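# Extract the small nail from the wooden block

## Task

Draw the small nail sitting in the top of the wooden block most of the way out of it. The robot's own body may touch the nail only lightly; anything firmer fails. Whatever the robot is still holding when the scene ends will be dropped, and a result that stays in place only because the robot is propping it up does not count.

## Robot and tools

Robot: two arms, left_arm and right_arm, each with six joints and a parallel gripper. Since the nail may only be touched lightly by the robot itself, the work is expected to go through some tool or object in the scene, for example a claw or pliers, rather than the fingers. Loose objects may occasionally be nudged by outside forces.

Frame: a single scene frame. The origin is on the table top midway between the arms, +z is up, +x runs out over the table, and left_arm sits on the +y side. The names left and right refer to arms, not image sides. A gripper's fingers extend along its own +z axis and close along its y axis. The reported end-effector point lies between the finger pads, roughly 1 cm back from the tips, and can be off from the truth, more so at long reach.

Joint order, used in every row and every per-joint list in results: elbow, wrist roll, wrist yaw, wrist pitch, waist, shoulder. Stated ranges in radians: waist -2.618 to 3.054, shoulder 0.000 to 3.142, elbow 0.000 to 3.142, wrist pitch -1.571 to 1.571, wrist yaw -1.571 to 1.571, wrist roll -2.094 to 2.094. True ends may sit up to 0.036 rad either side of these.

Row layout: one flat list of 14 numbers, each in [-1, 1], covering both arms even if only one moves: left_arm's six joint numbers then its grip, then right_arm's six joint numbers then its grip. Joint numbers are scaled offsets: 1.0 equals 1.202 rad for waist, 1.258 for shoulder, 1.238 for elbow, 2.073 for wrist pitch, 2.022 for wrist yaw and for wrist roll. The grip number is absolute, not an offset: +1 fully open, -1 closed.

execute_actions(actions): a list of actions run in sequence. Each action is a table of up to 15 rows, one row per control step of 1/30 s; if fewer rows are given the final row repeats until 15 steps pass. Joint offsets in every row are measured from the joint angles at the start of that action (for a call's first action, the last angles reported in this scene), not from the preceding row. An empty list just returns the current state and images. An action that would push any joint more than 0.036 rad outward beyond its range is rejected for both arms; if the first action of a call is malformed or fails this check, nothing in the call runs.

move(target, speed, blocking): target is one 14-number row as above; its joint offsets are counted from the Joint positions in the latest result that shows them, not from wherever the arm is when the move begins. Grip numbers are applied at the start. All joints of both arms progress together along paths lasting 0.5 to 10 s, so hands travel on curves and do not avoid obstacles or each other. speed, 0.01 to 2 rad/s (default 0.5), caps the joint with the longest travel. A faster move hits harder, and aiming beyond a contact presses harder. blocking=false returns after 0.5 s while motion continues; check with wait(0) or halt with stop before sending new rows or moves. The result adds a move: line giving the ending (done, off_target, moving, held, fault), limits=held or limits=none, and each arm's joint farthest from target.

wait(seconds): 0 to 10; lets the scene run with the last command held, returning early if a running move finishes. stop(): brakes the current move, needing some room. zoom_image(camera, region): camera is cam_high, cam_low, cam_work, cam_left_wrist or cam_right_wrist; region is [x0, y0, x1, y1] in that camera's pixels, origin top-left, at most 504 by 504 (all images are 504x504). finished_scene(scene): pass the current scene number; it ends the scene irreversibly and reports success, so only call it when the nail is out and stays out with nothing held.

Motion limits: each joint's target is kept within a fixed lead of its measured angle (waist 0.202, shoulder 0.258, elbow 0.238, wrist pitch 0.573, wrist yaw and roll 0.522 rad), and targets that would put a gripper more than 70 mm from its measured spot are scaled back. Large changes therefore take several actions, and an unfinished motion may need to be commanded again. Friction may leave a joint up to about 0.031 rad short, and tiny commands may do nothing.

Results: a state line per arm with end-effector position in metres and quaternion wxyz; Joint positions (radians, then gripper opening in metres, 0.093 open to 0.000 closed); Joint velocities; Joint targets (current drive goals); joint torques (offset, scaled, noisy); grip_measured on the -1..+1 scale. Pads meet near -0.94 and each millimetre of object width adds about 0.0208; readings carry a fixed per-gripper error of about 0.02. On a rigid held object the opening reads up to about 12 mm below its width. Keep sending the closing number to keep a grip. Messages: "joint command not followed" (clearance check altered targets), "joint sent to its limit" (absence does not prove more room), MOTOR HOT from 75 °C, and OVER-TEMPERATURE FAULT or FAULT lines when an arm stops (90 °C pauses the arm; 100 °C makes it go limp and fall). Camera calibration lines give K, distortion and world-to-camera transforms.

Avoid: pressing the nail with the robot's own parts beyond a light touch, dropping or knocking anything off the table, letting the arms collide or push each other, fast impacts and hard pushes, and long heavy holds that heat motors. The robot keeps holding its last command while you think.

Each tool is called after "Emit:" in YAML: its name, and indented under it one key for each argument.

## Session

Emit:
execute_actions:
  actions: []

Scene clock: 0.00 s.
left_arm: end_effector_position=(+0.0207, +0.0070, +0.3101) grip_measured=+0.996 end_effector_quat_wxyz=(+0.270, +0.489, +0.782, -0.277) | right_arm: end_effector_position=(+0.0976, -0.6812, +0.1610) grip_measured=+1.000 end_effector_quat_wxyz=(+0.024, +0.603, +0.788, -0.123)
Joint names: [elbow, wrist roll, wrist yaw, wrist pitch, waist, shoulder]
Joint positions: left_arm=[ 1.463 -0.382 -0.142 -1.045 -1.625  1.205  0.093] | right_arm=[ 1.538  0.182  0.199 -1.264 -1.259  1.692  0.093]
Joint velocities: left_arm=[ 0.002 -0.081  0.007 -0.051 -0.017 -0.022 -0.   ] | right_arm=[-0.012  0.022 -0.037  0.007 -0.027  0.022  0.   ]
Joint torques (N m, as the arm reports them, + toward a larger angle): no reading
Motor temperatures (°C, as the motors report them): left_arm=[35 26 26 38 28 27] | right_arm=[34 26 25 46 25 42]
Joint targets: left_arm=[1.463 -0.382 -0.142 -1.045 -1.625 1.205] | right_arm=[1.538 0.182 0.199 -1.264 -1.259 1.692]
camera_calibration (this result's frames):
cam_left_wrist: T_world_to_cam=[[-0.910502, -0.37406, 0.176256, -0.0310916], [-0.412468, 0.851752, -0.323092, 0.139154], [-0.0292712, -0.366876, -0.929809, 0.36913], [0, 0, 0, 1]] pos_world=[0.0398925, 0.00527032, 0.393661]
cam_right_wrist: T_world_to_cam=[[-0.957848, -0.232686, 0.168476, -0.093298], [-0.184016, 0.947317, 0.26216, 0.659759], [-0.220601, 0.220107, -0.950204, 0.411779], [0, 0, 0, 1]] pos_world=[0.12288, -0.737346, 0.23403]

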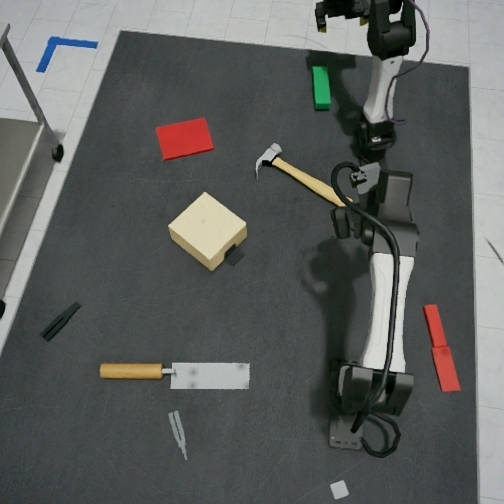

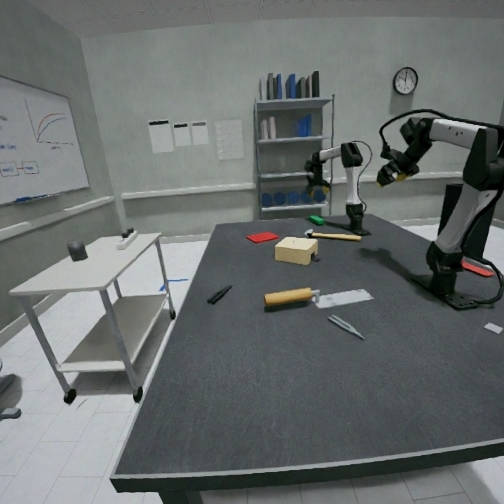

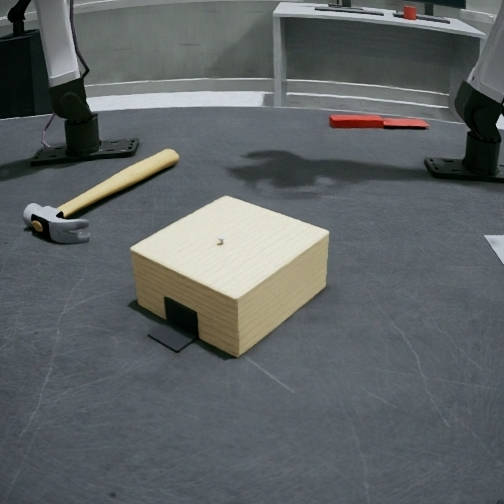

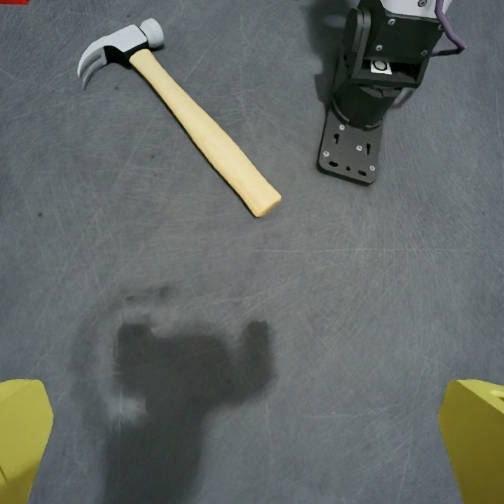

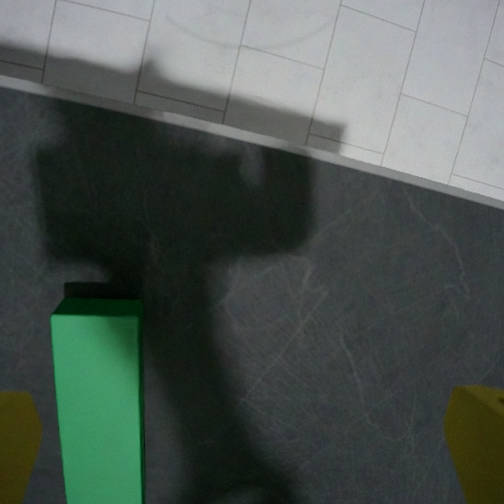

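Emit:
move:
  target: [-1,0.192,0.074,0.5,0.67,-0.76,1, -0.2,-0.6,-0.102,0.05,0.6,-0.17,1]
  speed: 1.1

Emit:
move:
  target: [0,0,0,0,0,0,1, -0.27,-0.53,0,0.055,0.578,0,0.5]
  speed: 1.1

Scene clock: 23.07 s.
left_arm: end_effector_position=(+0.1767, +0.1490, +0.2258) grip_measured=+0.996 end_effector_quat_wxyz=(+0.641, +0.268, +0.673, -0.255) | right_arm: end_effector_position=(+0.2548, -0.4797, +0.1538) grip_measured=+1.000 end_effector_quat_wxyz=(+0.078, -0.308, +0.946, -0.071)
Joint names: [elbow, wrist roll, wrist yaw, wrist pitch, waist, shoulder]
Joint positions: left_arm=[ 0.245 -0.001 -0.001 -0.026 -0.828  0.268  0.093] | right_arm=[ 1.31  -1.025  0.007 -1.175 -0.545  1.494  0.093]
Joint velocities: left_arm=[ 0.012 -0.066  0.051  0.051  0.002  0.012  0.   ] | right_arm=[-0.007  0.051 -0.007 -0.007  0.002 -0.017  0.   ]
Joint torques (N m, as the arm reports them, + toward a larger angle): left_arm=[6.51 0.01 0.08 2.51 0.35 0.69] | right_arm=[ 5.56 -0.06 -0.22  1.04  0.55 -8.07]
Motor temperatures (°C, as the motors report them): left_arm=[38 26 26 41 28 28] | right_arm=[35 26 25 45 25 45]
Joint targets: left_arm=[0.225 0.006 0.007 -0.009 -0.820 0.249] | right_arm=[1.290 -1.031 -0.007 -1.160 -0.538 1.478]
move: done; limits=none; left_arm: farthest joint: the elbow, 0.020 radians from its target (1.238 radians at the start); right_arm: farthest joint: the elbow, 0.020 radians from its target (0.247 radians at the start)
camera_calibration (this result's frames):
cam_left_wrist: T_world_to_cam=[[-0.687901, -0.725745, 0.00932181, 0.229728], [-0.348978, 0.319465, -0.880998, 0.24942], [0.636401, -0.609292, -0.473029, 0.162758], [0, 0, 0, 1]] pos_world=[0.141492, 0.18621, 0.294586]
cam_right_wrist: T_world_to_cam=[[0.561778, -0.805775, 0.187439, -0.55964], [-0.806828, -0.483557, 0.339413, -0.0399463], [-0.182853, -0.341906, -0.921773, 0.111606], [0, 0, 0, 1]] pos_world=[0.302571, -0.432102, 0.221332]

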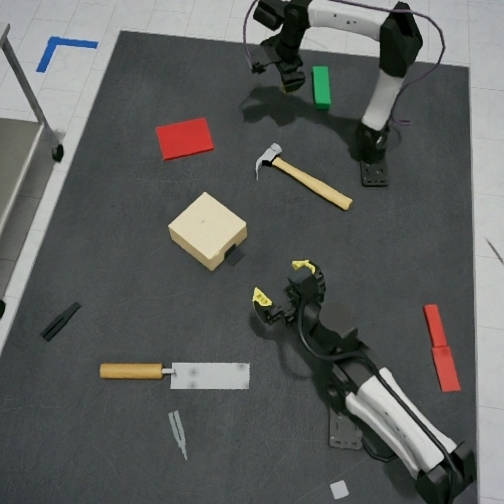

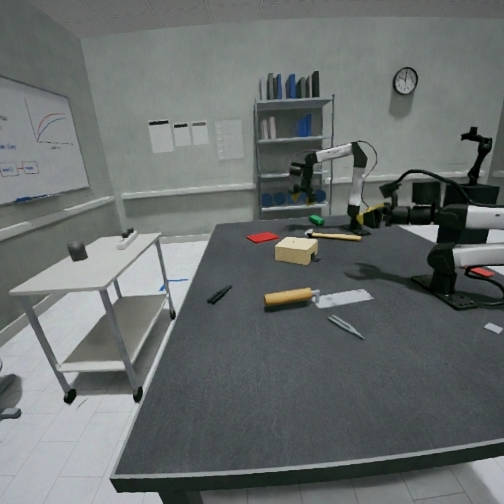

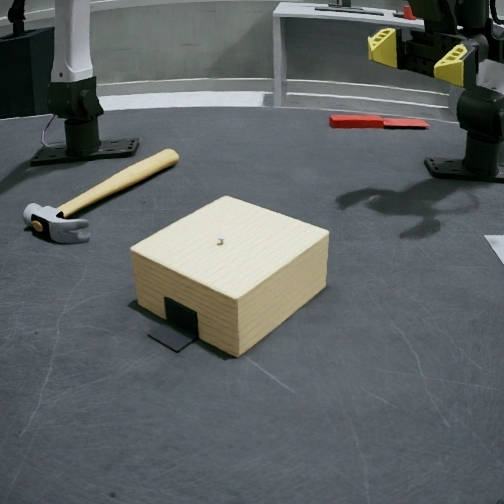

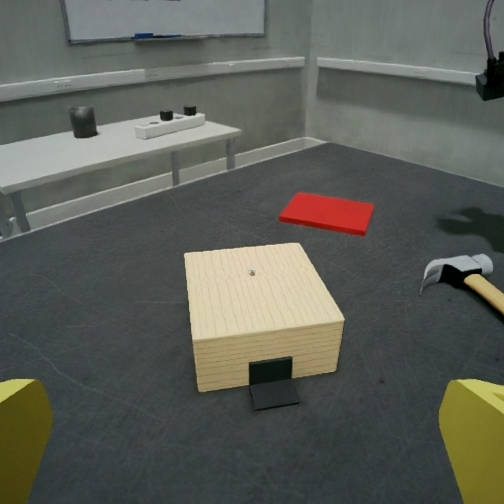

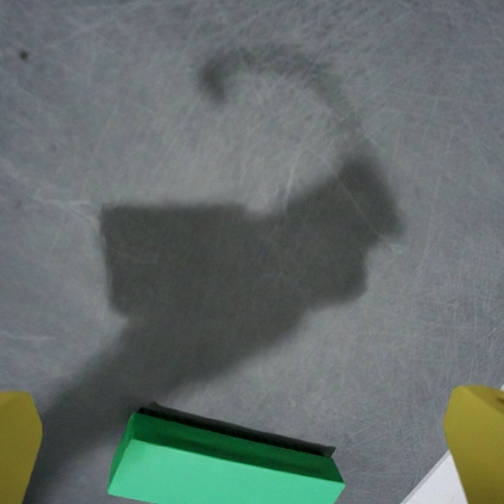

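Scene clock: 25.00 s.
left_arm: end_effector_position=(+0.1767, +0.1490, +0.2258) grip_measured=+0.996 end_effector_quat_wxyz=(+0.641, +0.268, +0.673, -0.255) | right_arm: end_effector_position=(+0.2087, -0.2940, +0.0693) grip_measured=+0.502 end_effector_quat_wxyz=(+0.004, +0.929, -0.371, +0.001)
Joint names: [elbow, wrist roll, wrist yaw, wrist pitch, waist, shoulder]
Joint positions: left_arm=[ 0.245 -0.001 -0.001 -0.026 -0.828  0.268  0.093] | right_arm=[ 0.994 -2.09   0.008 -1.074  0.14   1.494  0.069]
Joint velocities: left_arm=[ 0.002  0.051 -0.022 -0.007 -0.002 -0.002 -0.001] | right_arm=[ 0.002  0.007  0.037 -0.051  0.012 -0.007  0.   ]
Joint torques (N m, as the arm reports them, + toward a larger angle): left_arm=[ 8.06 -0.04  0.    2.34 -0.29  2.01] | right_arm=[ 5.16 -0.05 -0.14  0.47  0.66 -6.06]
Motor temperatures (°C, as the motors report them): left_arm=[38 26 26 41 28 28] | right_arm=[35 26 25 45 25 45]
Joint targets: left_arm=[0.245 -0.001 -0.001 -0.026 -0.828 0.268] | right_arm=[0.976 -2.096 0.007 -1.060 0.149 1.494]
move: done; limits=none; left_arm: farthest joint: the waist, 0.000 radians from its target (0.000 radians at the start); right_arm: farthest joint: the elbow, 0.018 radians from its target (0.334 radians at the start)
camera_calibration (this result's frames):
cam_left_wrist: T_world_to_cam=[[-0.687901, -0.725745, 0.00932181, 0.229728], [-0.348978, 0.319465, -0.880998, 0.24942], [0.636401, -0.609292, -0.473029, 0.162758], [0, 0, 0, 1]] pos_world=[0.141492, 0.18621, 0.294586]
cam_right_wrist: T_world_to_cam=[[0.696814, 0.717251, -0.00131003, 0.0644197], [0.641255, -0.622163, 0.449117, -0.309217], [0.321315, -0.313791, -0.893472, -0.0100475], [0, 0, 0, 1]] pos_world=[0.156627, -0.241741, 0.129982]

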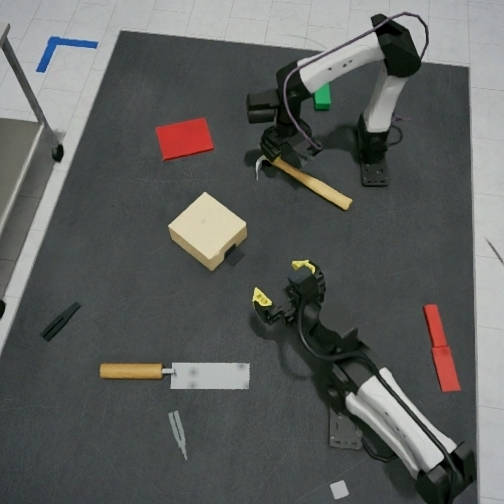

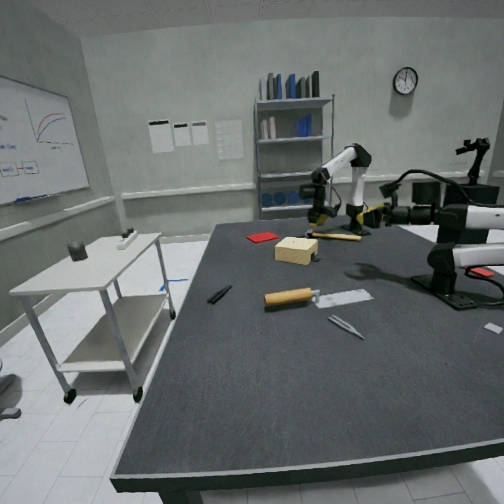

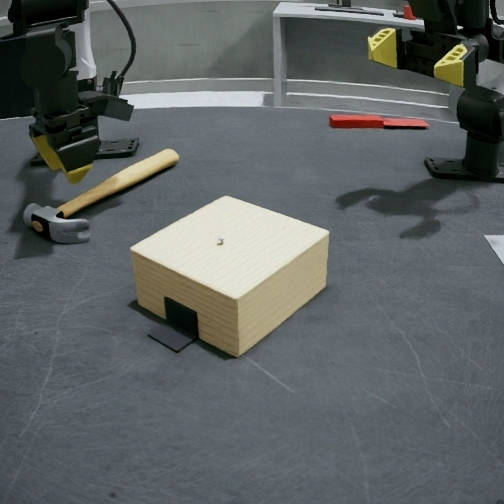

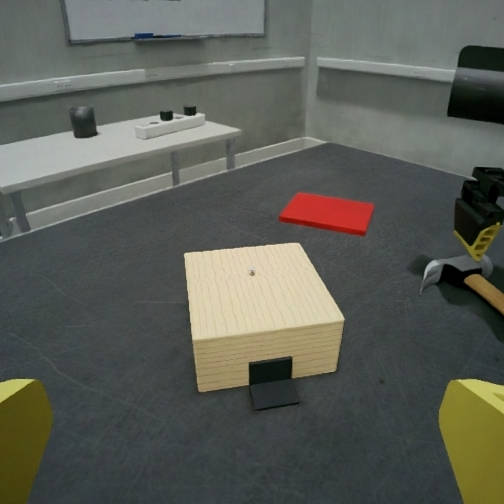

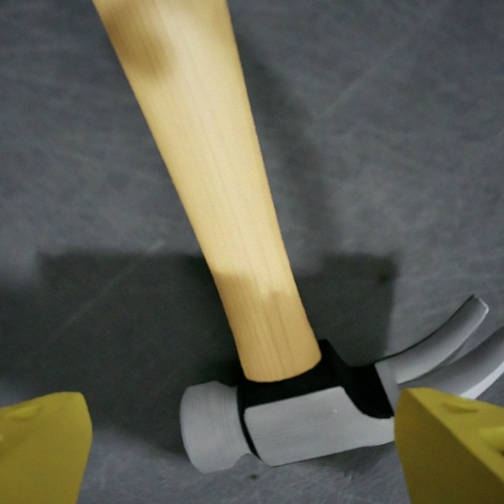

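Emit:
move:
  target: [0,0,0,0,0,0,1, -0.151,-0.015,0,0.124,0.04,0.067,0.2]
  speed: 0.3

Emit:
execute_actions:
  actions:
    - [[0,0,0,0,0,0,1,0,0,0,0,0,0,0],[0,0,0,0,0,0,1,0,0,0,0,0,0,-0.1],[0,0,0,0,0,0,1,0,0,0,0,0,0,-0.2],[0,0,0,0,0,0,1,0,0,0,0,0,0,-0.24],[0,0,0,0,0,0,1,0,0,0,0,0,0,-0.28],[0,0,0,0,0,0,1,0,0,0,0,0,0,-0.32],[0,0,0,0,0,0,1,0,0,0,0,0,0,-0.36],[0,0,0,0,0,0,1,0,0,0,0,0,0,-0.4],[0,0,0,0,0,0,1,0,0,0,0,0,0,-0.44],[0,0,0,0,0,0,1,0,0,0,0,0,0,-0.48],[0,0,0,0,0,0,1,0,0,0,0,0,0,-0.52],[0,0,0,0,0,0,1,0,0,0,0,0,0,-0.56],[0,0,0,0,0,0,1,0,0,0,0,0,0,-0.6],[0,0,0,0,0,0,1,0,0,0,0,0,0,-0.65],[0,0,0,0,0,0,1,0,0,0,0,0,0,-0.7]]
    - [[0,0,0,0,0,0,1,0,0,0,0,0,0,-1]]

Scene clock: 39.50 s.
left_arm: end_effector_position=(+0.1767, +0.1490, +0.2258) grip_measured=+0.996 end_effector_quat_wxyz=(+0.641, +0.268, +0.673, -0.255) | right_arm: end_effector_position=(+0.2032, -0.2862, +0.0142) grip_measured=+0.202 end_effector_quat_wxyz=(+0.003, +0.937, -0.348, +0.003)
Joint names: [elbow, wrist roll, wrist yaw, wrist pitch, waist, shoulder]
Joint positions: left_arm=[ 0.245 -0.001 -0.001 -0.026 -0.828  0.268  0.093] | right_arm=[ 0.824 -2.101  0.008 -0.83   0.178  1.564  0.055]
Joint velocities: left_arm=[ 0.007 -0.037  0.037 -0.007 -0.007  0.002  0.   ] | right_arm=[-0.017 -0.022  0.037 -0.022 -0.022  0.002  0.   ]
Joint torques (N m, as the arm reports them, + toward a larger angle): left_arm=[ 8.01 -0.06  0.01  2.33 -0.26  2.05] | right_arm=[ 4.62 -0.06 -0.1   0.45  0.84 -4.93]
Motor temperatures (°C, as the motors report them): left_arm=[40 26 26 43 28 27] | right_arm=[35 26 25 44 25 44]
Joint targets: left_arm=[0.245 -0.001 -0.001 -0.026 -0.828 0.268] | right_arm=[0.807 -2.107 0.008 -0.817 0.189 1.579]
joint sent to its limit (right arm) — the command would take the wrist roll past its lower limit, so that joint was sent only as far as its limit.
move: done; limits=none; left_arm: farthest joint: the waist, 0.000 radians from its target (0.000 radians at the start); right_arm: farthest joint: the wrist roll, 0.019 radians from its target (0.030 radians at the start)
camera_calibration (this result's frames):
cam_left_wrist: T_world_to_cam=[[-0.687901, -0.725745, 0.00932181, 0.229728], [-0.348978, 0.319465, -0.880998, 0.24942], [0.636401, -0.609292, -0.473029, 0.162758], [0, 0, 0, 1]] pos_world=[0.141492, 0.18621, 0.294586]
cam_right_wrist: T_world_to_cam=[[0.660687, 0.750658, 0.00227013, 0.0794329], [0.669342, -0.59048, 0.450905, -0.272741], [0.339816, -0.296387, -0.892569, -0.0538785], [0, 0, 0, 1]] pos_world=[0.148385, -0.236644, 0.0747095]

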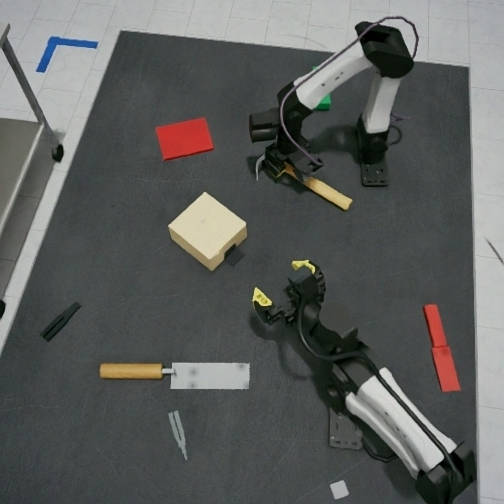

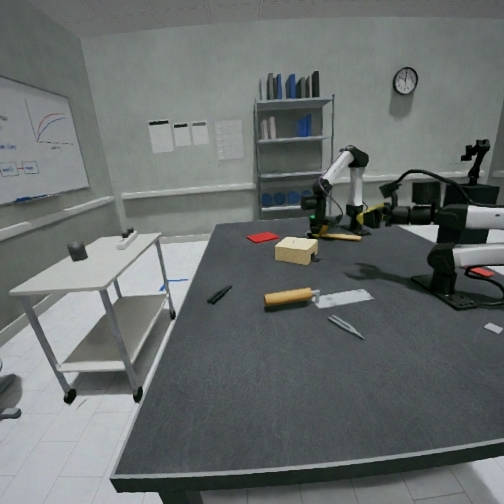

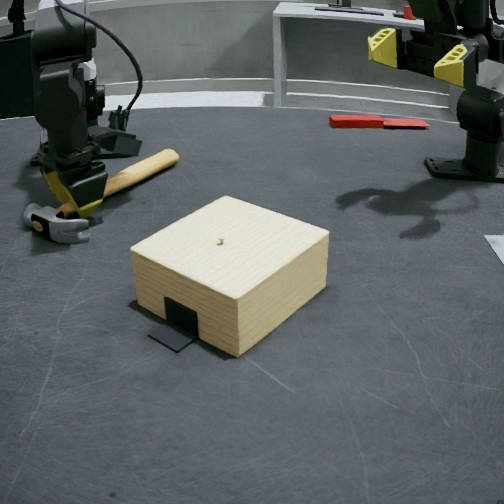

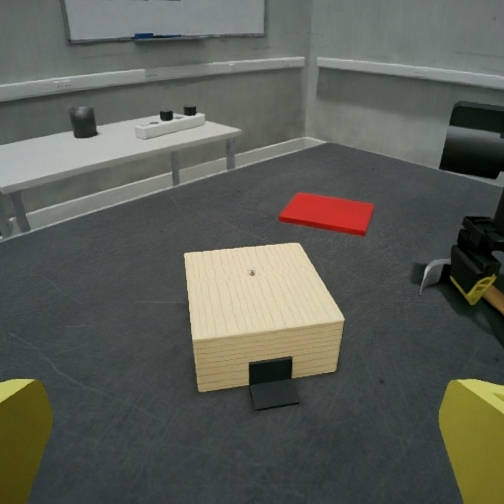

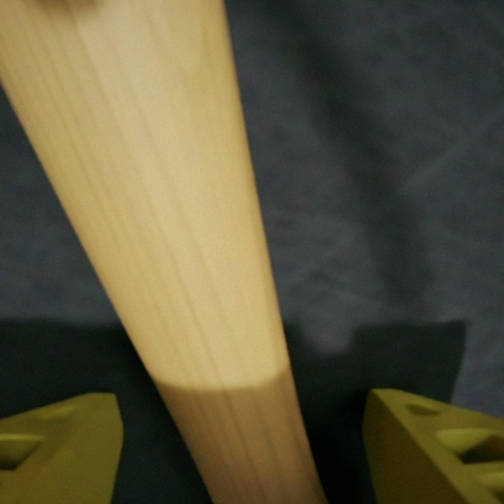

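Scene clock: 40.50 s.
left_arm: end_effector_position=(+0.1767, +0.1490, +0.2258) grip_measured=+0.996 end_effector_quat_wxyz=(+0.641, +0.268, +0.673, -0.255) | right_arm: end_effector_position=(+0.2040, -0.2859, +0.0142) grip_measured=-0.623 end_effector_quat_wxyz=(+0.002, +0.938, -0.348, +0.004)
Joint names: [elbow, wrist roll, wrist yaw, wrist pitch, waist, shoulder]
Joint positions: left_arm=[ 0.245 -0.001 -0.001 -0.026 -0.828  0.268  0.093] | right_arm=[ 0.824 -2.102  0.008 -0.827  0.178  1.564  0.015]
Joint velocities: left_arm=[-0.017 -0.007  0.007 -0.037  0.017  0.007 -0.   ] | right_arm=[-0.002  0.007 -0.037  0.037  0.007  0.012  0.001]
Joint torques (N m, as the arm reports them, + toward a larger angle): left_arm=[ 8.02 -0.04 -0.01  2.35 -0.24  2.05] | right_arm=[ 6.22  0.03 -0.07  0.31 -0.2  -6.06]
Motor temperatures (°C, as the motors report them): left_arm=[40 26 26 43 28 27] | right_arm=[35 26 25 44 25 44]
Joint targets: left_arm=[0.245 -0.001 -0.001 -0.026 -0.828 0.268] | right_arm=[0.824 -2.102 0.008 -0.827 0.178 1.564]
camera_calibration (this result's frames):
cam_left_wrist: T_world_to_cam=[[-0.687901, -0.725745, 0.00932181, 0.229728], [-0.348978, 0.319465, -0.880998, 0.24942], [0.636401, -0.609292, -0.473029, 0.162758], [0, 0, 0, 1]] pos_world=[0.141492, 0.18621, 0.294586]
cam_right_wrist: T_world_to_cam=[[0.660101, 0.751157, 0.00543273, 0.0788957], [0.668384, -0.590632, 0.452125, -0.272925], [0.342826, -0.294817, -0.891938, -0.054214], [0, 0, 0, 1]] pos_world=[0.148926, -0.236444, 0.0746122]

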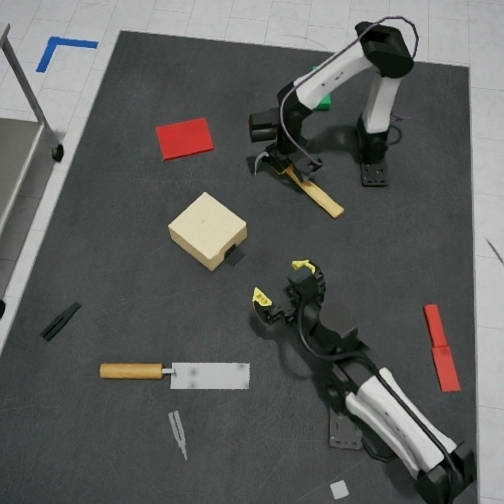

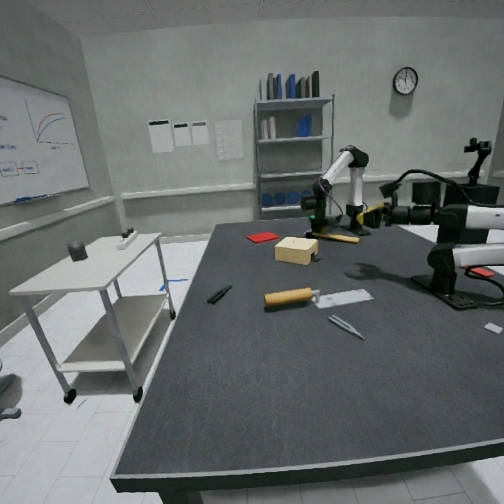

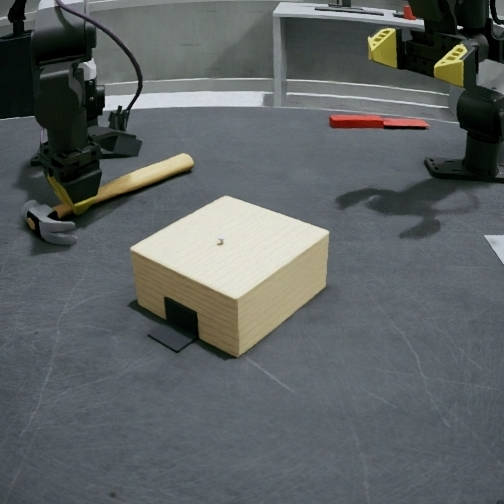

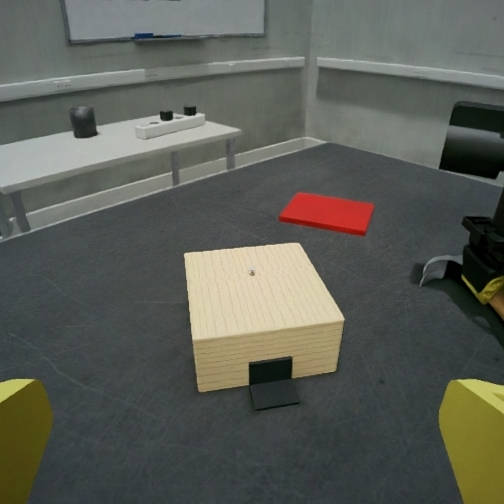

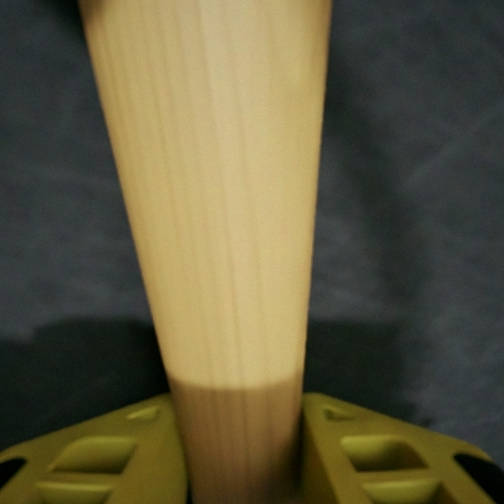

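Emit:
move:
  target: [0,0,0,0,0,0,1, 0.4,0.3,0,-0.1,0,-0.02,-1]
  speed: 0.4

Emit:
move:
  target: [0,0,0,0,0,0,1, -0.16,0.9,0,0.9,0,0.12,-1]
  speed: 0.8

Emit:
zoom_image:
  camera: "cam_work"
  region: [190, 210, 250, 270]

Scene clock: 56.73 s.
left_arm: end_effector_position=(+0.1767, +0.1490, +0.2258) grip_measured=+0.996 end_effector_quat_wxyz=(+0.641, +0.268, +0.673, -0.255) | right_arm: end_effector_position=(+0.2862, -0.2571, +0.1322) grip_measured=-0.622 end_effector_quat_wxyz=(-0.098, +0.786, -0.607, +0.068)
Joint names: [elbow, wrist roll, wrist yaw, wrist pitch, waist, shoulder]
Joint positions: left_arm=[ 0.245 -0.001 -0.001 -0.026 -0.828  0.268  0.093] | right_arm=[ 1.285 -1.497  0.004 -1.052  0.178  1.564  0.015]
Joint velocities: left_arm=[ 0.007  0.007 -0.022 -0.037  0.022 -0.002  0.001] | right_arm=[-0.017 -0.037 -0.007 -0.066  0.007 -0.012 -0.001]
Joint torques (N m, as the arm reports them, + toward a larger angle): left_arm=[ 8.01 -0.06 -0.01  2.33 -0.24  2.03] | right_arm=[10.31  0.06 -0.09  1.05  0.04 -9.46]
Motor temperatures (°C, as the motors report them): left_arm=[41 26 26 44 28 27] | right_arm=[36 26 25 43 25 44]
Joint targets: left_arm=[0.245 -0.001 -0.001 -0.026 -0.828 0.268] | right_arm=[1.319 -1.495 0.008 -1.034 0.178 1.539]
move: off_target (right_arm); limits=none; left_arm: farthest joint: the waist, 0.000 radians from its target (0.000 radians at the start); right_arm: farthest joint: the elbow, 0.034 radians from its target (0.495 radians at the start)
camera_calibration (this result's frames):
cam_left_wrist: T_world_to_cam=[[-0.687901, -0.725745, 0.00932181, 0.229728], [-0.348978, 0.319465, -0.880998, 0.24942], [0.636401, -0.609292, -0.473029, 0.162758], [0, 0, 0, 1]] pos_world=[0.141492, 0.18621, 0.294586]
cam_right_wrist: T_world_to_cam=[[0.941698, 0.233434, 0.24231, -0.242689], [0.116171, -0.901468, 0.416965, -0.281499], [0.315769, -0.364505, -0.876029, 0.0189933], [0, 0, 0, 1]] pos_world=[0.255245, -0.190187, 0.19282]

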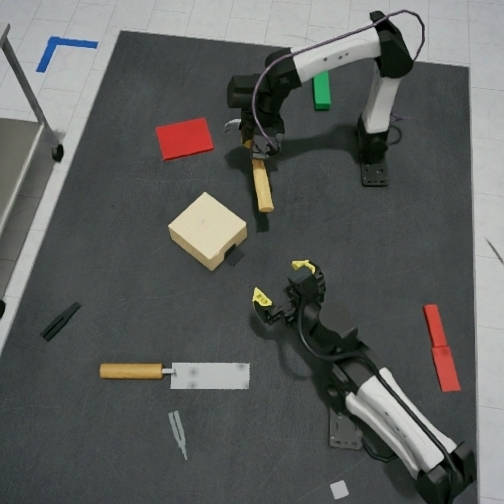

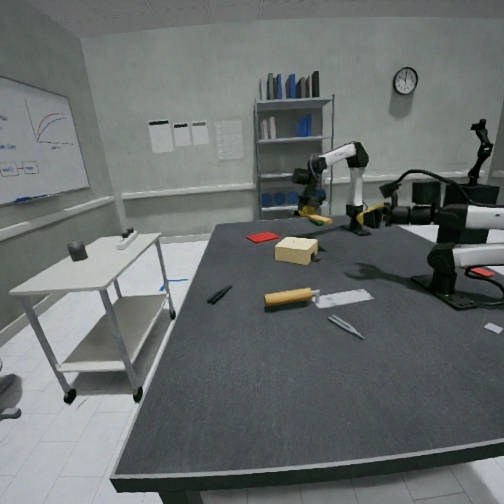

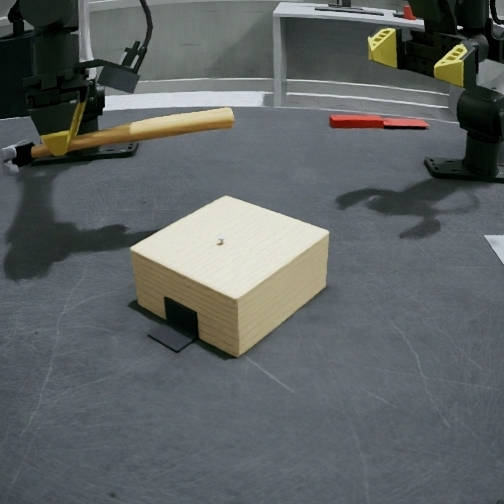

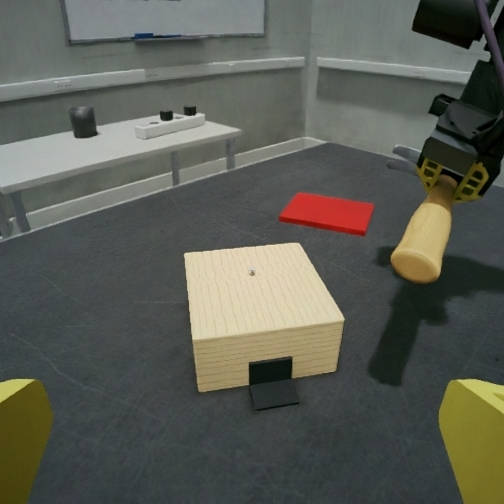

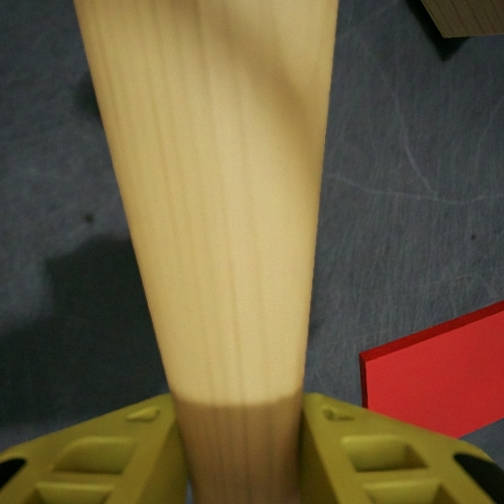

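Scene clock: 59.93 s.
left_arm: end_effector_position=(+0.1767, +0.1490, +0.2258) grip_measured=+0.996 end_effector_quat_wxyz=(+0.641, +0.268, +0.673, -0.255) | right_arm: end_effector_position=(+0.4828, -0.1895, +0.2779) grip_measured=-0.618 end_effector_quat_wxyz=(+0.677, -0.005, +0.700, +0.225)
Joint names: [elbow, wrist roll, wrist yaw, wrist pitch, waist, shoulder]
Joint positions: left_arm=[ 0.245 -0.001 -0.001 -0.026 -0.828  0.268  0.093] | right_arm=[1.08  0.313 0.002 0.67  0.178 1.731 0.016]
Joint velocities: left_arm=[ 0.017  0.007  0.022 -0.007 -0.002  0.012 -0.001] | right_arm=[ 0.012 -0.022  0.007  0.007 -0.002 -0.002 -0.001]
Joint torques (N m, as the arm reports them, + toward a larger angle): left_arm=[ 8.01 -0.05  0.    2.33 -0.31  2.04] | right_arm=[  8.8    0.08  -0.04   3.59  -0.05 -11.58]
Motor temperatures (°C, as the motors report them): left_arm=[41 26 26 44 28 27] | right_arm=[36 26 25 45 25 45]
Joint targets: left_arm=[0.245 -0.001 -0.001 -0.026 -0.828 0.268] | right_arm=[1.087 0.322 0.005 0.813 0.178 1.715]
move: off_target (right_arm); limits=none; left_arm: farthest joint: the waist, 0.000 radians from its target (0.000 radians at the start); right_arm: farthest joint: the wrist pitch, 0.144 radians from its target (1.866 radians at the start)
camera_calibration (this result's frames):
cam_left_wrist: T_world_to_cam=[[-0.687901, -0.725745, 0.00932181, 0.229728], [-0.348978, 0.319465, -0.880998, 0.24942], [0.636401, -0.609292, -0.473029, 0.162758], [0, 0, 0, 1]] pos_world=[0.141492, 0.18621, 0.294586]
cam_right_wrist: T_world_to_cam=[[0.304927, -0.897739, -0.317936, -0.230145], [-0.497852, 0.134335, -0.856795, 0.542643], [0.811889, 0.419545, -0.405979, -0.112368], [0, 0, 0, 1]] pos_world=[0.431563, -0.232363, 0.346144]

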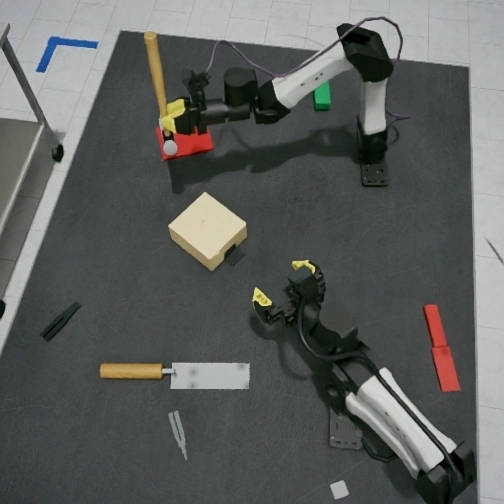

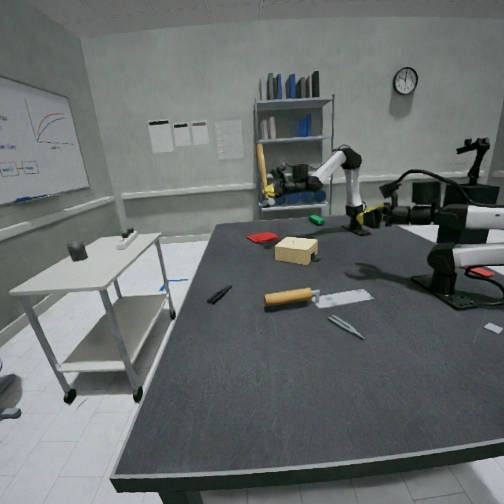

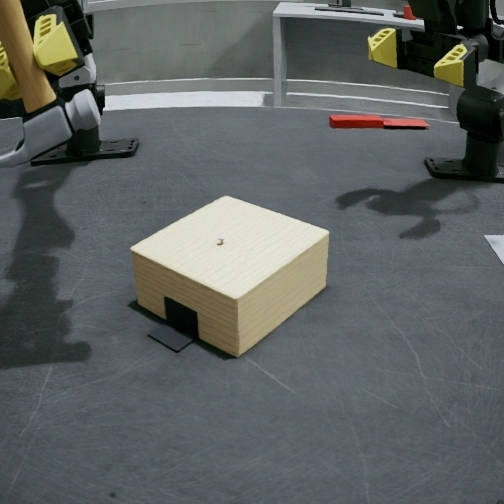

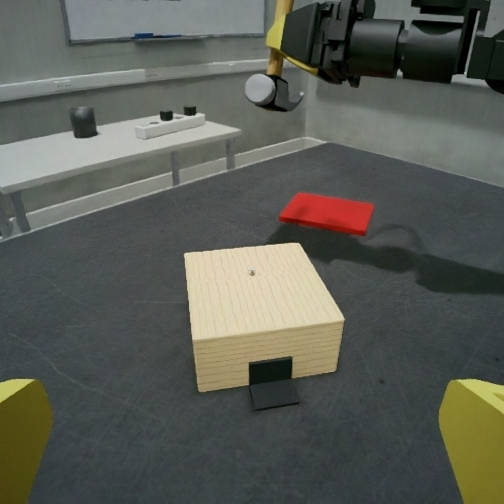

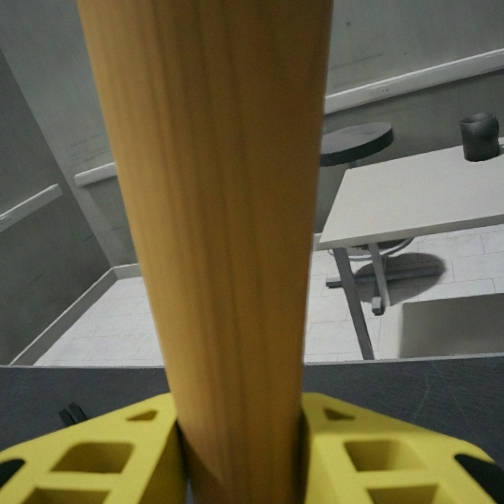

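Region (190, 210, 250, 270) of cam_work's 504x504 image, scaled by 8.400, with more detail than that image has.

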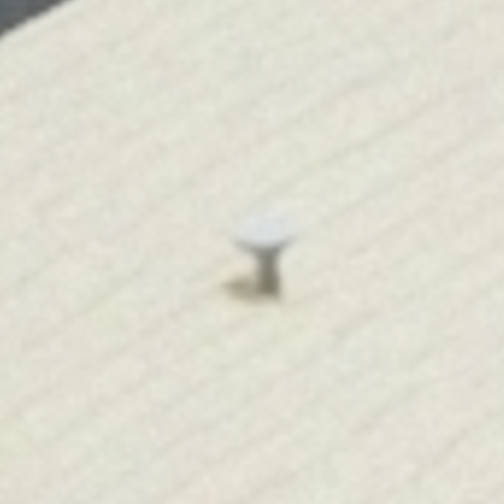

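Emit:
move:
  target: [0,0,0,0,0,0,1, -0.203,0.256,0,0.264,0.341,0.146,-1]
  speed: 0.4

Emit:
zoom_image:
  camera: "cam_work"
  region: [170, 140, 310, 280]

Emit:
zoom_image:
  camera: "cam_left_wrist"
  region: [180, 180, 320, 320]

Scene clock: 72.53 s.
left_arm: end_effector_position=(+0.1767, +0.1490, +0.2258) grip_measured=+0.996 end_effector_quat_wxyz=(+0.641, +0.268, +0.673, -0.255) | right_arm: end_effector_position=(+0.3600, -0.0144, +0.1593) grip_measured=-0.617 end_effector_quat_wxyz=(+0.497, +0.028, +0.719, +0.486)
Joint names: [elbow, wrist roll, wrist yaw, wrist pitch, waist, shoulder]
Joint positions: left_arm=[ 0.245 -0.001 -0.001 -0.026 -0.828  0.268  0.093] | right_arm=[0.823 0.814 0.002 1.074 0.586 1.932 0.016]
Joint velocities: left_arm=[-0.002 -0.022 -0.066  0.051 -0.012 -0.007 -0.   ] | right_arm=[ 0.002  0.007  0.022  0.051  0.002 -0.007 -0.001]
Joint torques (N m, as the arm reports them, + toward a larger angle): left_arm=[ 7.99 -0.06 -0.01  2.34 -0.26  2.03] | right_arm=[  7.05   0.16  -0.05   3.58  -0.07 -12.14]
Motor temperatures (°C, as the motors report them): left_arm=[42 26 26 45 28 27] | right_arm=[37 26 25 55 25 47]
Joint targets: left_arm=[0.245 -0.001 -0.001 -0.026 -0.828 0.268] | right_arm=[0.829 0.830 0.002 1.217 0.588 1.915]
move: off_target (right_arm); limits=none; left_arm: farthest joint: the waist, 0.000 radians from its target (0.000 radians at the start); right_arm: farthest joint: the wrist pitch, 0.143 radians from its target (0.548 radians at the start)
camera_calibration (this result's frames):
cam_left_wrist: T_world_to_cam=[[-0.687901, -0.725745, 0.00932181, 0.229728], [-0.348978, 0.319465, -0.880998, 0.24942], [0.636401, -0.609292, -0.473029, 0.162758], [0, 0, 0, 1]] pos_world=[0.141492, 0.18621, 0.294586]
cam_right_wrist: T_world_to_cam=[[0.431844, -0.52503, -0.733386, -0.0472969], [-0.787217, 0.177465, -0.590589, 0.418741], [0.440227, 0.832376, -0.336676, -0.00553529], [0, 0, 0, 1]] pos_world=[0.352502, -0.0945368, 0.210753]

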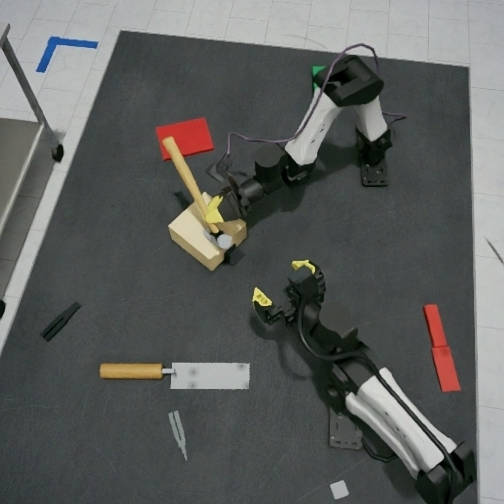

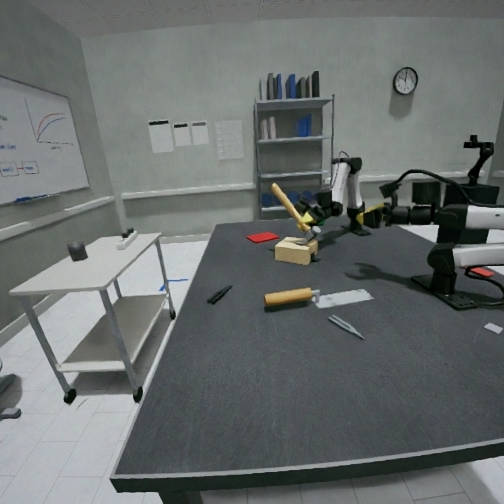

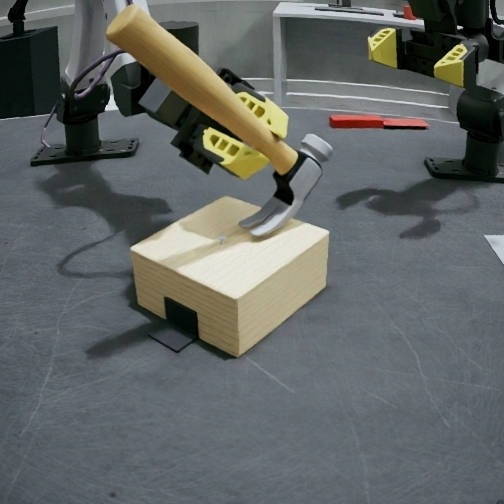

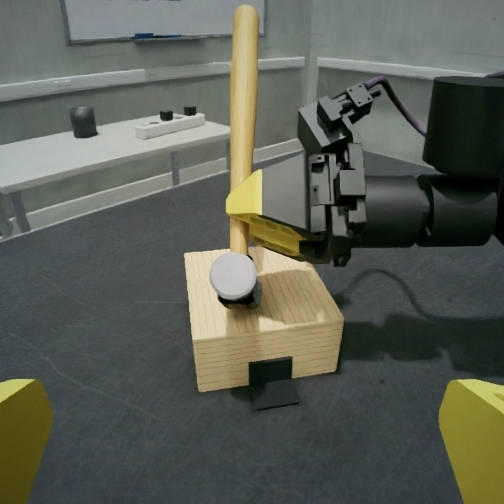

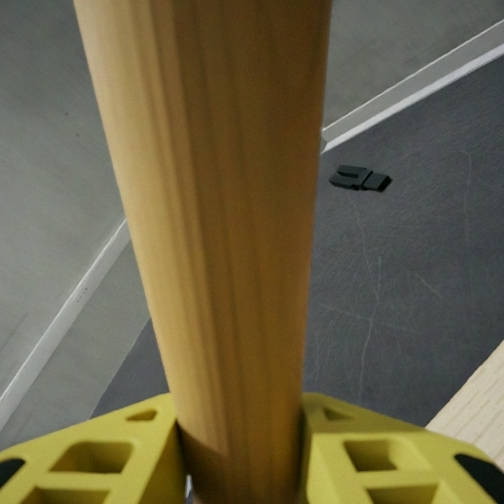

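Region (170, 140, 310, 280) of cam_work's 504x504 image, scaled by 3.600, with more detail than that image has.

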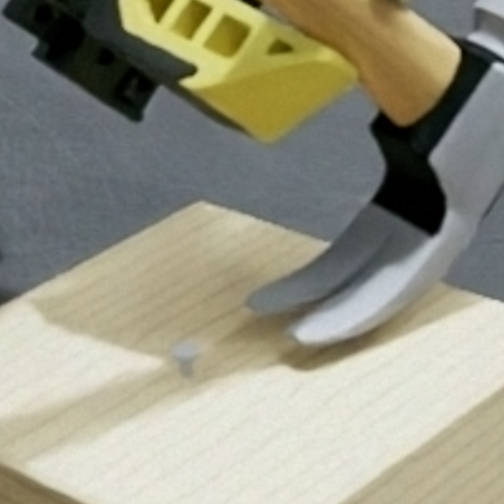

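Region (180, 180, 320, 320) of cam_left_wrist's 504x504 image, scaled by 3.600, with more detail than that image has.

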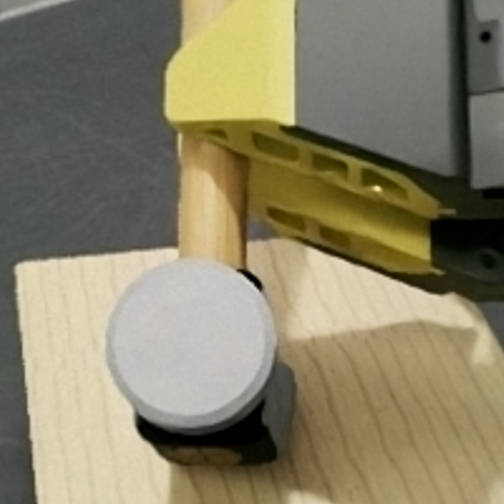

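Emit:
execute_actions:
  actions:
    - [[0,0,0,0,0,0,1,0.015,0.008,0,0.066,-0.003,-0.012,-1],[0,0,0,0,0,0,1,0.015,0.008,0,0.066,-0.006,-0.0105,-1],[0,0,0,0,0,0,1,0.015,0.008,0,0.066,-0.009,-0.009,-1],[0,0,0,0,0,0,1,0.015,0.008,0,0.066,-0.012,-0.0075,-1],[0,0,0,0,0,0,1,0.015,0.008,0,0.066,-0.015,-0.006,-1],[0,0,0,0,0,0,1,0.015,0.008,0,0.066,-0.018,-0.0045,-1],[0,0,0,0,0,0,1,0.015,0.008,0,0.066,-0.021,-0.003,-1],[0,0,0,0,0,0,1,0.015,0.008,0,0.066,-0.024,-0.0015,-1],[0,0,0,0,0,0,1,0.015,0.008,0,0.066,-0.024,0,-1],[0,0,0,0,0,0,1,0.015,0.008,0,0.066,-0.024,0.002,-1]]

Emit:
zoom_image:
  camera: "cam_work"
  region: [190, 180, 290, 280]

Scene clock: 85.90 s.
left_arm: end_effector_position=(+0.1767, +0.1490, +0.2258) grip_measured=+0.996 end_effector_quat_wxyz=(+0.641, +0.268, +0.673, -0.255) | right_arm: end_effector_position=(+0.3678, -0.0220, +0.1526) grip_measured=-0.617 end_effector_quat_wxyz=(+0.499, +0.037, +0.722, +0.478)
Joint names: [elbow, wrist roll, wrist yaw, wrist pitch, waist, shoulder]
Joint positions: left_arm=[ 0.245 -0.001 -0.001 -0.026 -0.828  0.268  0.093] | right_arm=[0.823 0.815 0.002 1.08  0.565 1.948 0.016]
Joint velocities: left_arm=[-0.002  0.051 -0.022  0.022  0.002  0.017 -0.002] | right_arm=[-0.002 -0.007 -0.022  0.007 -0.007  0.017 -0.   ]
Joint torques (N m, as the arm reports them, + toward a larger angle): left_arm=[ 7.97 -0.04  0.01  2.34 -0.35  1.96] | right_arm=[  8.2    0.17  -0.06   3.48  -0.76 -11.76]
Motor temperatures (°C, as the motors report them): left_arm=[43 26 26 45 28 27] | right_arm=[37 26 25 61 25 50]
Joint targets: left_arm=[0.245 -0.001 -0.001 -0.026 -0.828 0.268] | right_arm=[0.841 0.830 0.002 1.211 0.557 1.935]
camera_calibration (this result's frames):
cam_left_wrist: T_world_to_cam=[[-0.687901, -0.725745, 0.00932181, 0.229728], [-0.348978, 0.319465, -0.880998, 0.24942], [0.636401, -0.609292, -0.473029, 0.162758], [0, 0, 0, 1]] pos_world=[0.141492, 0.18621, 0.294586]
cam_right_wrist: T_world_to_cam=[[0.414462, -0.537946, -0.734054, -0.0533341], [-0.788543, 0.190402, -0.584763, 0.42211], [0.454336, 0.821195, -0.345279, -0.00900437], [0, 0, 0, 1]] pos_world=[0.359048, -0.101667, 0.204575]

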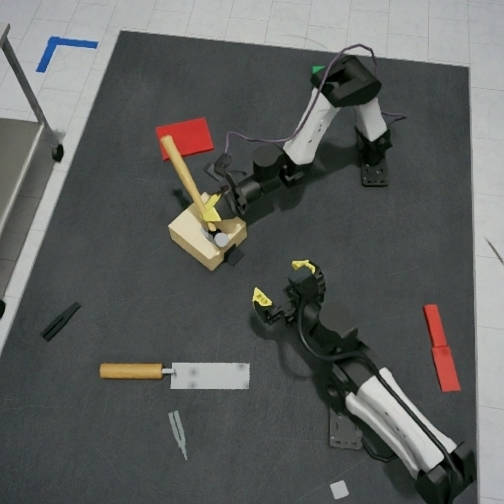

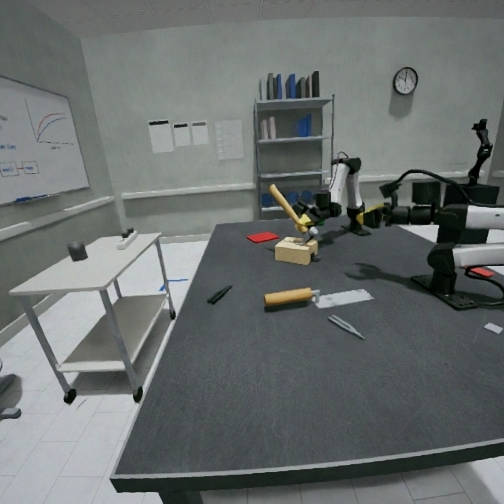

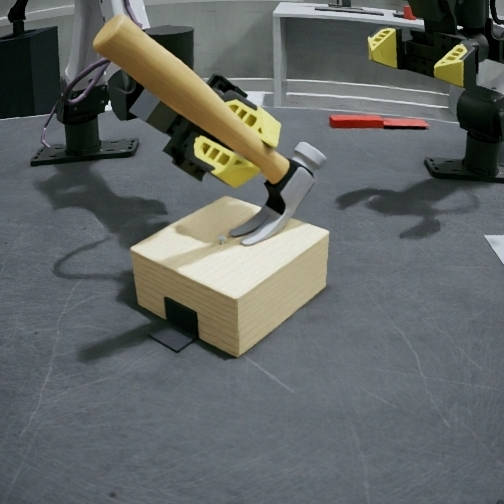

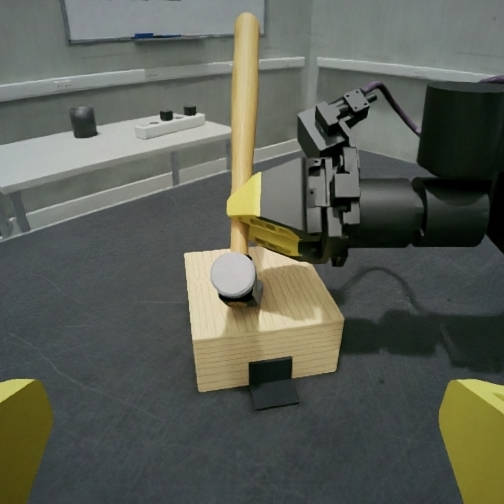

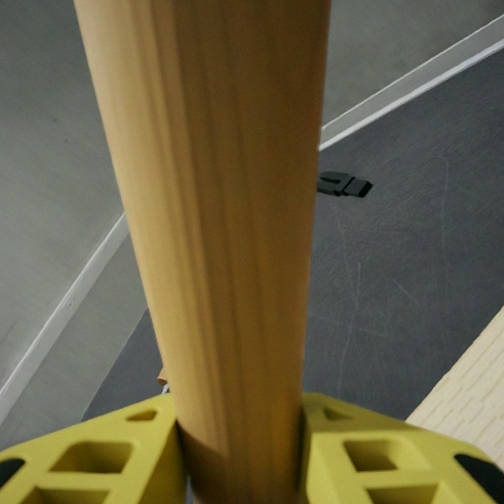

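Region (190, 180, 290, 280) of cam_work's 504x504 image, scaled by 5.040, with more detail than that image has.

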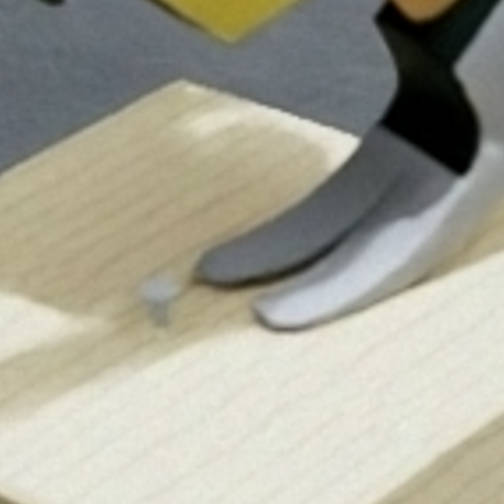

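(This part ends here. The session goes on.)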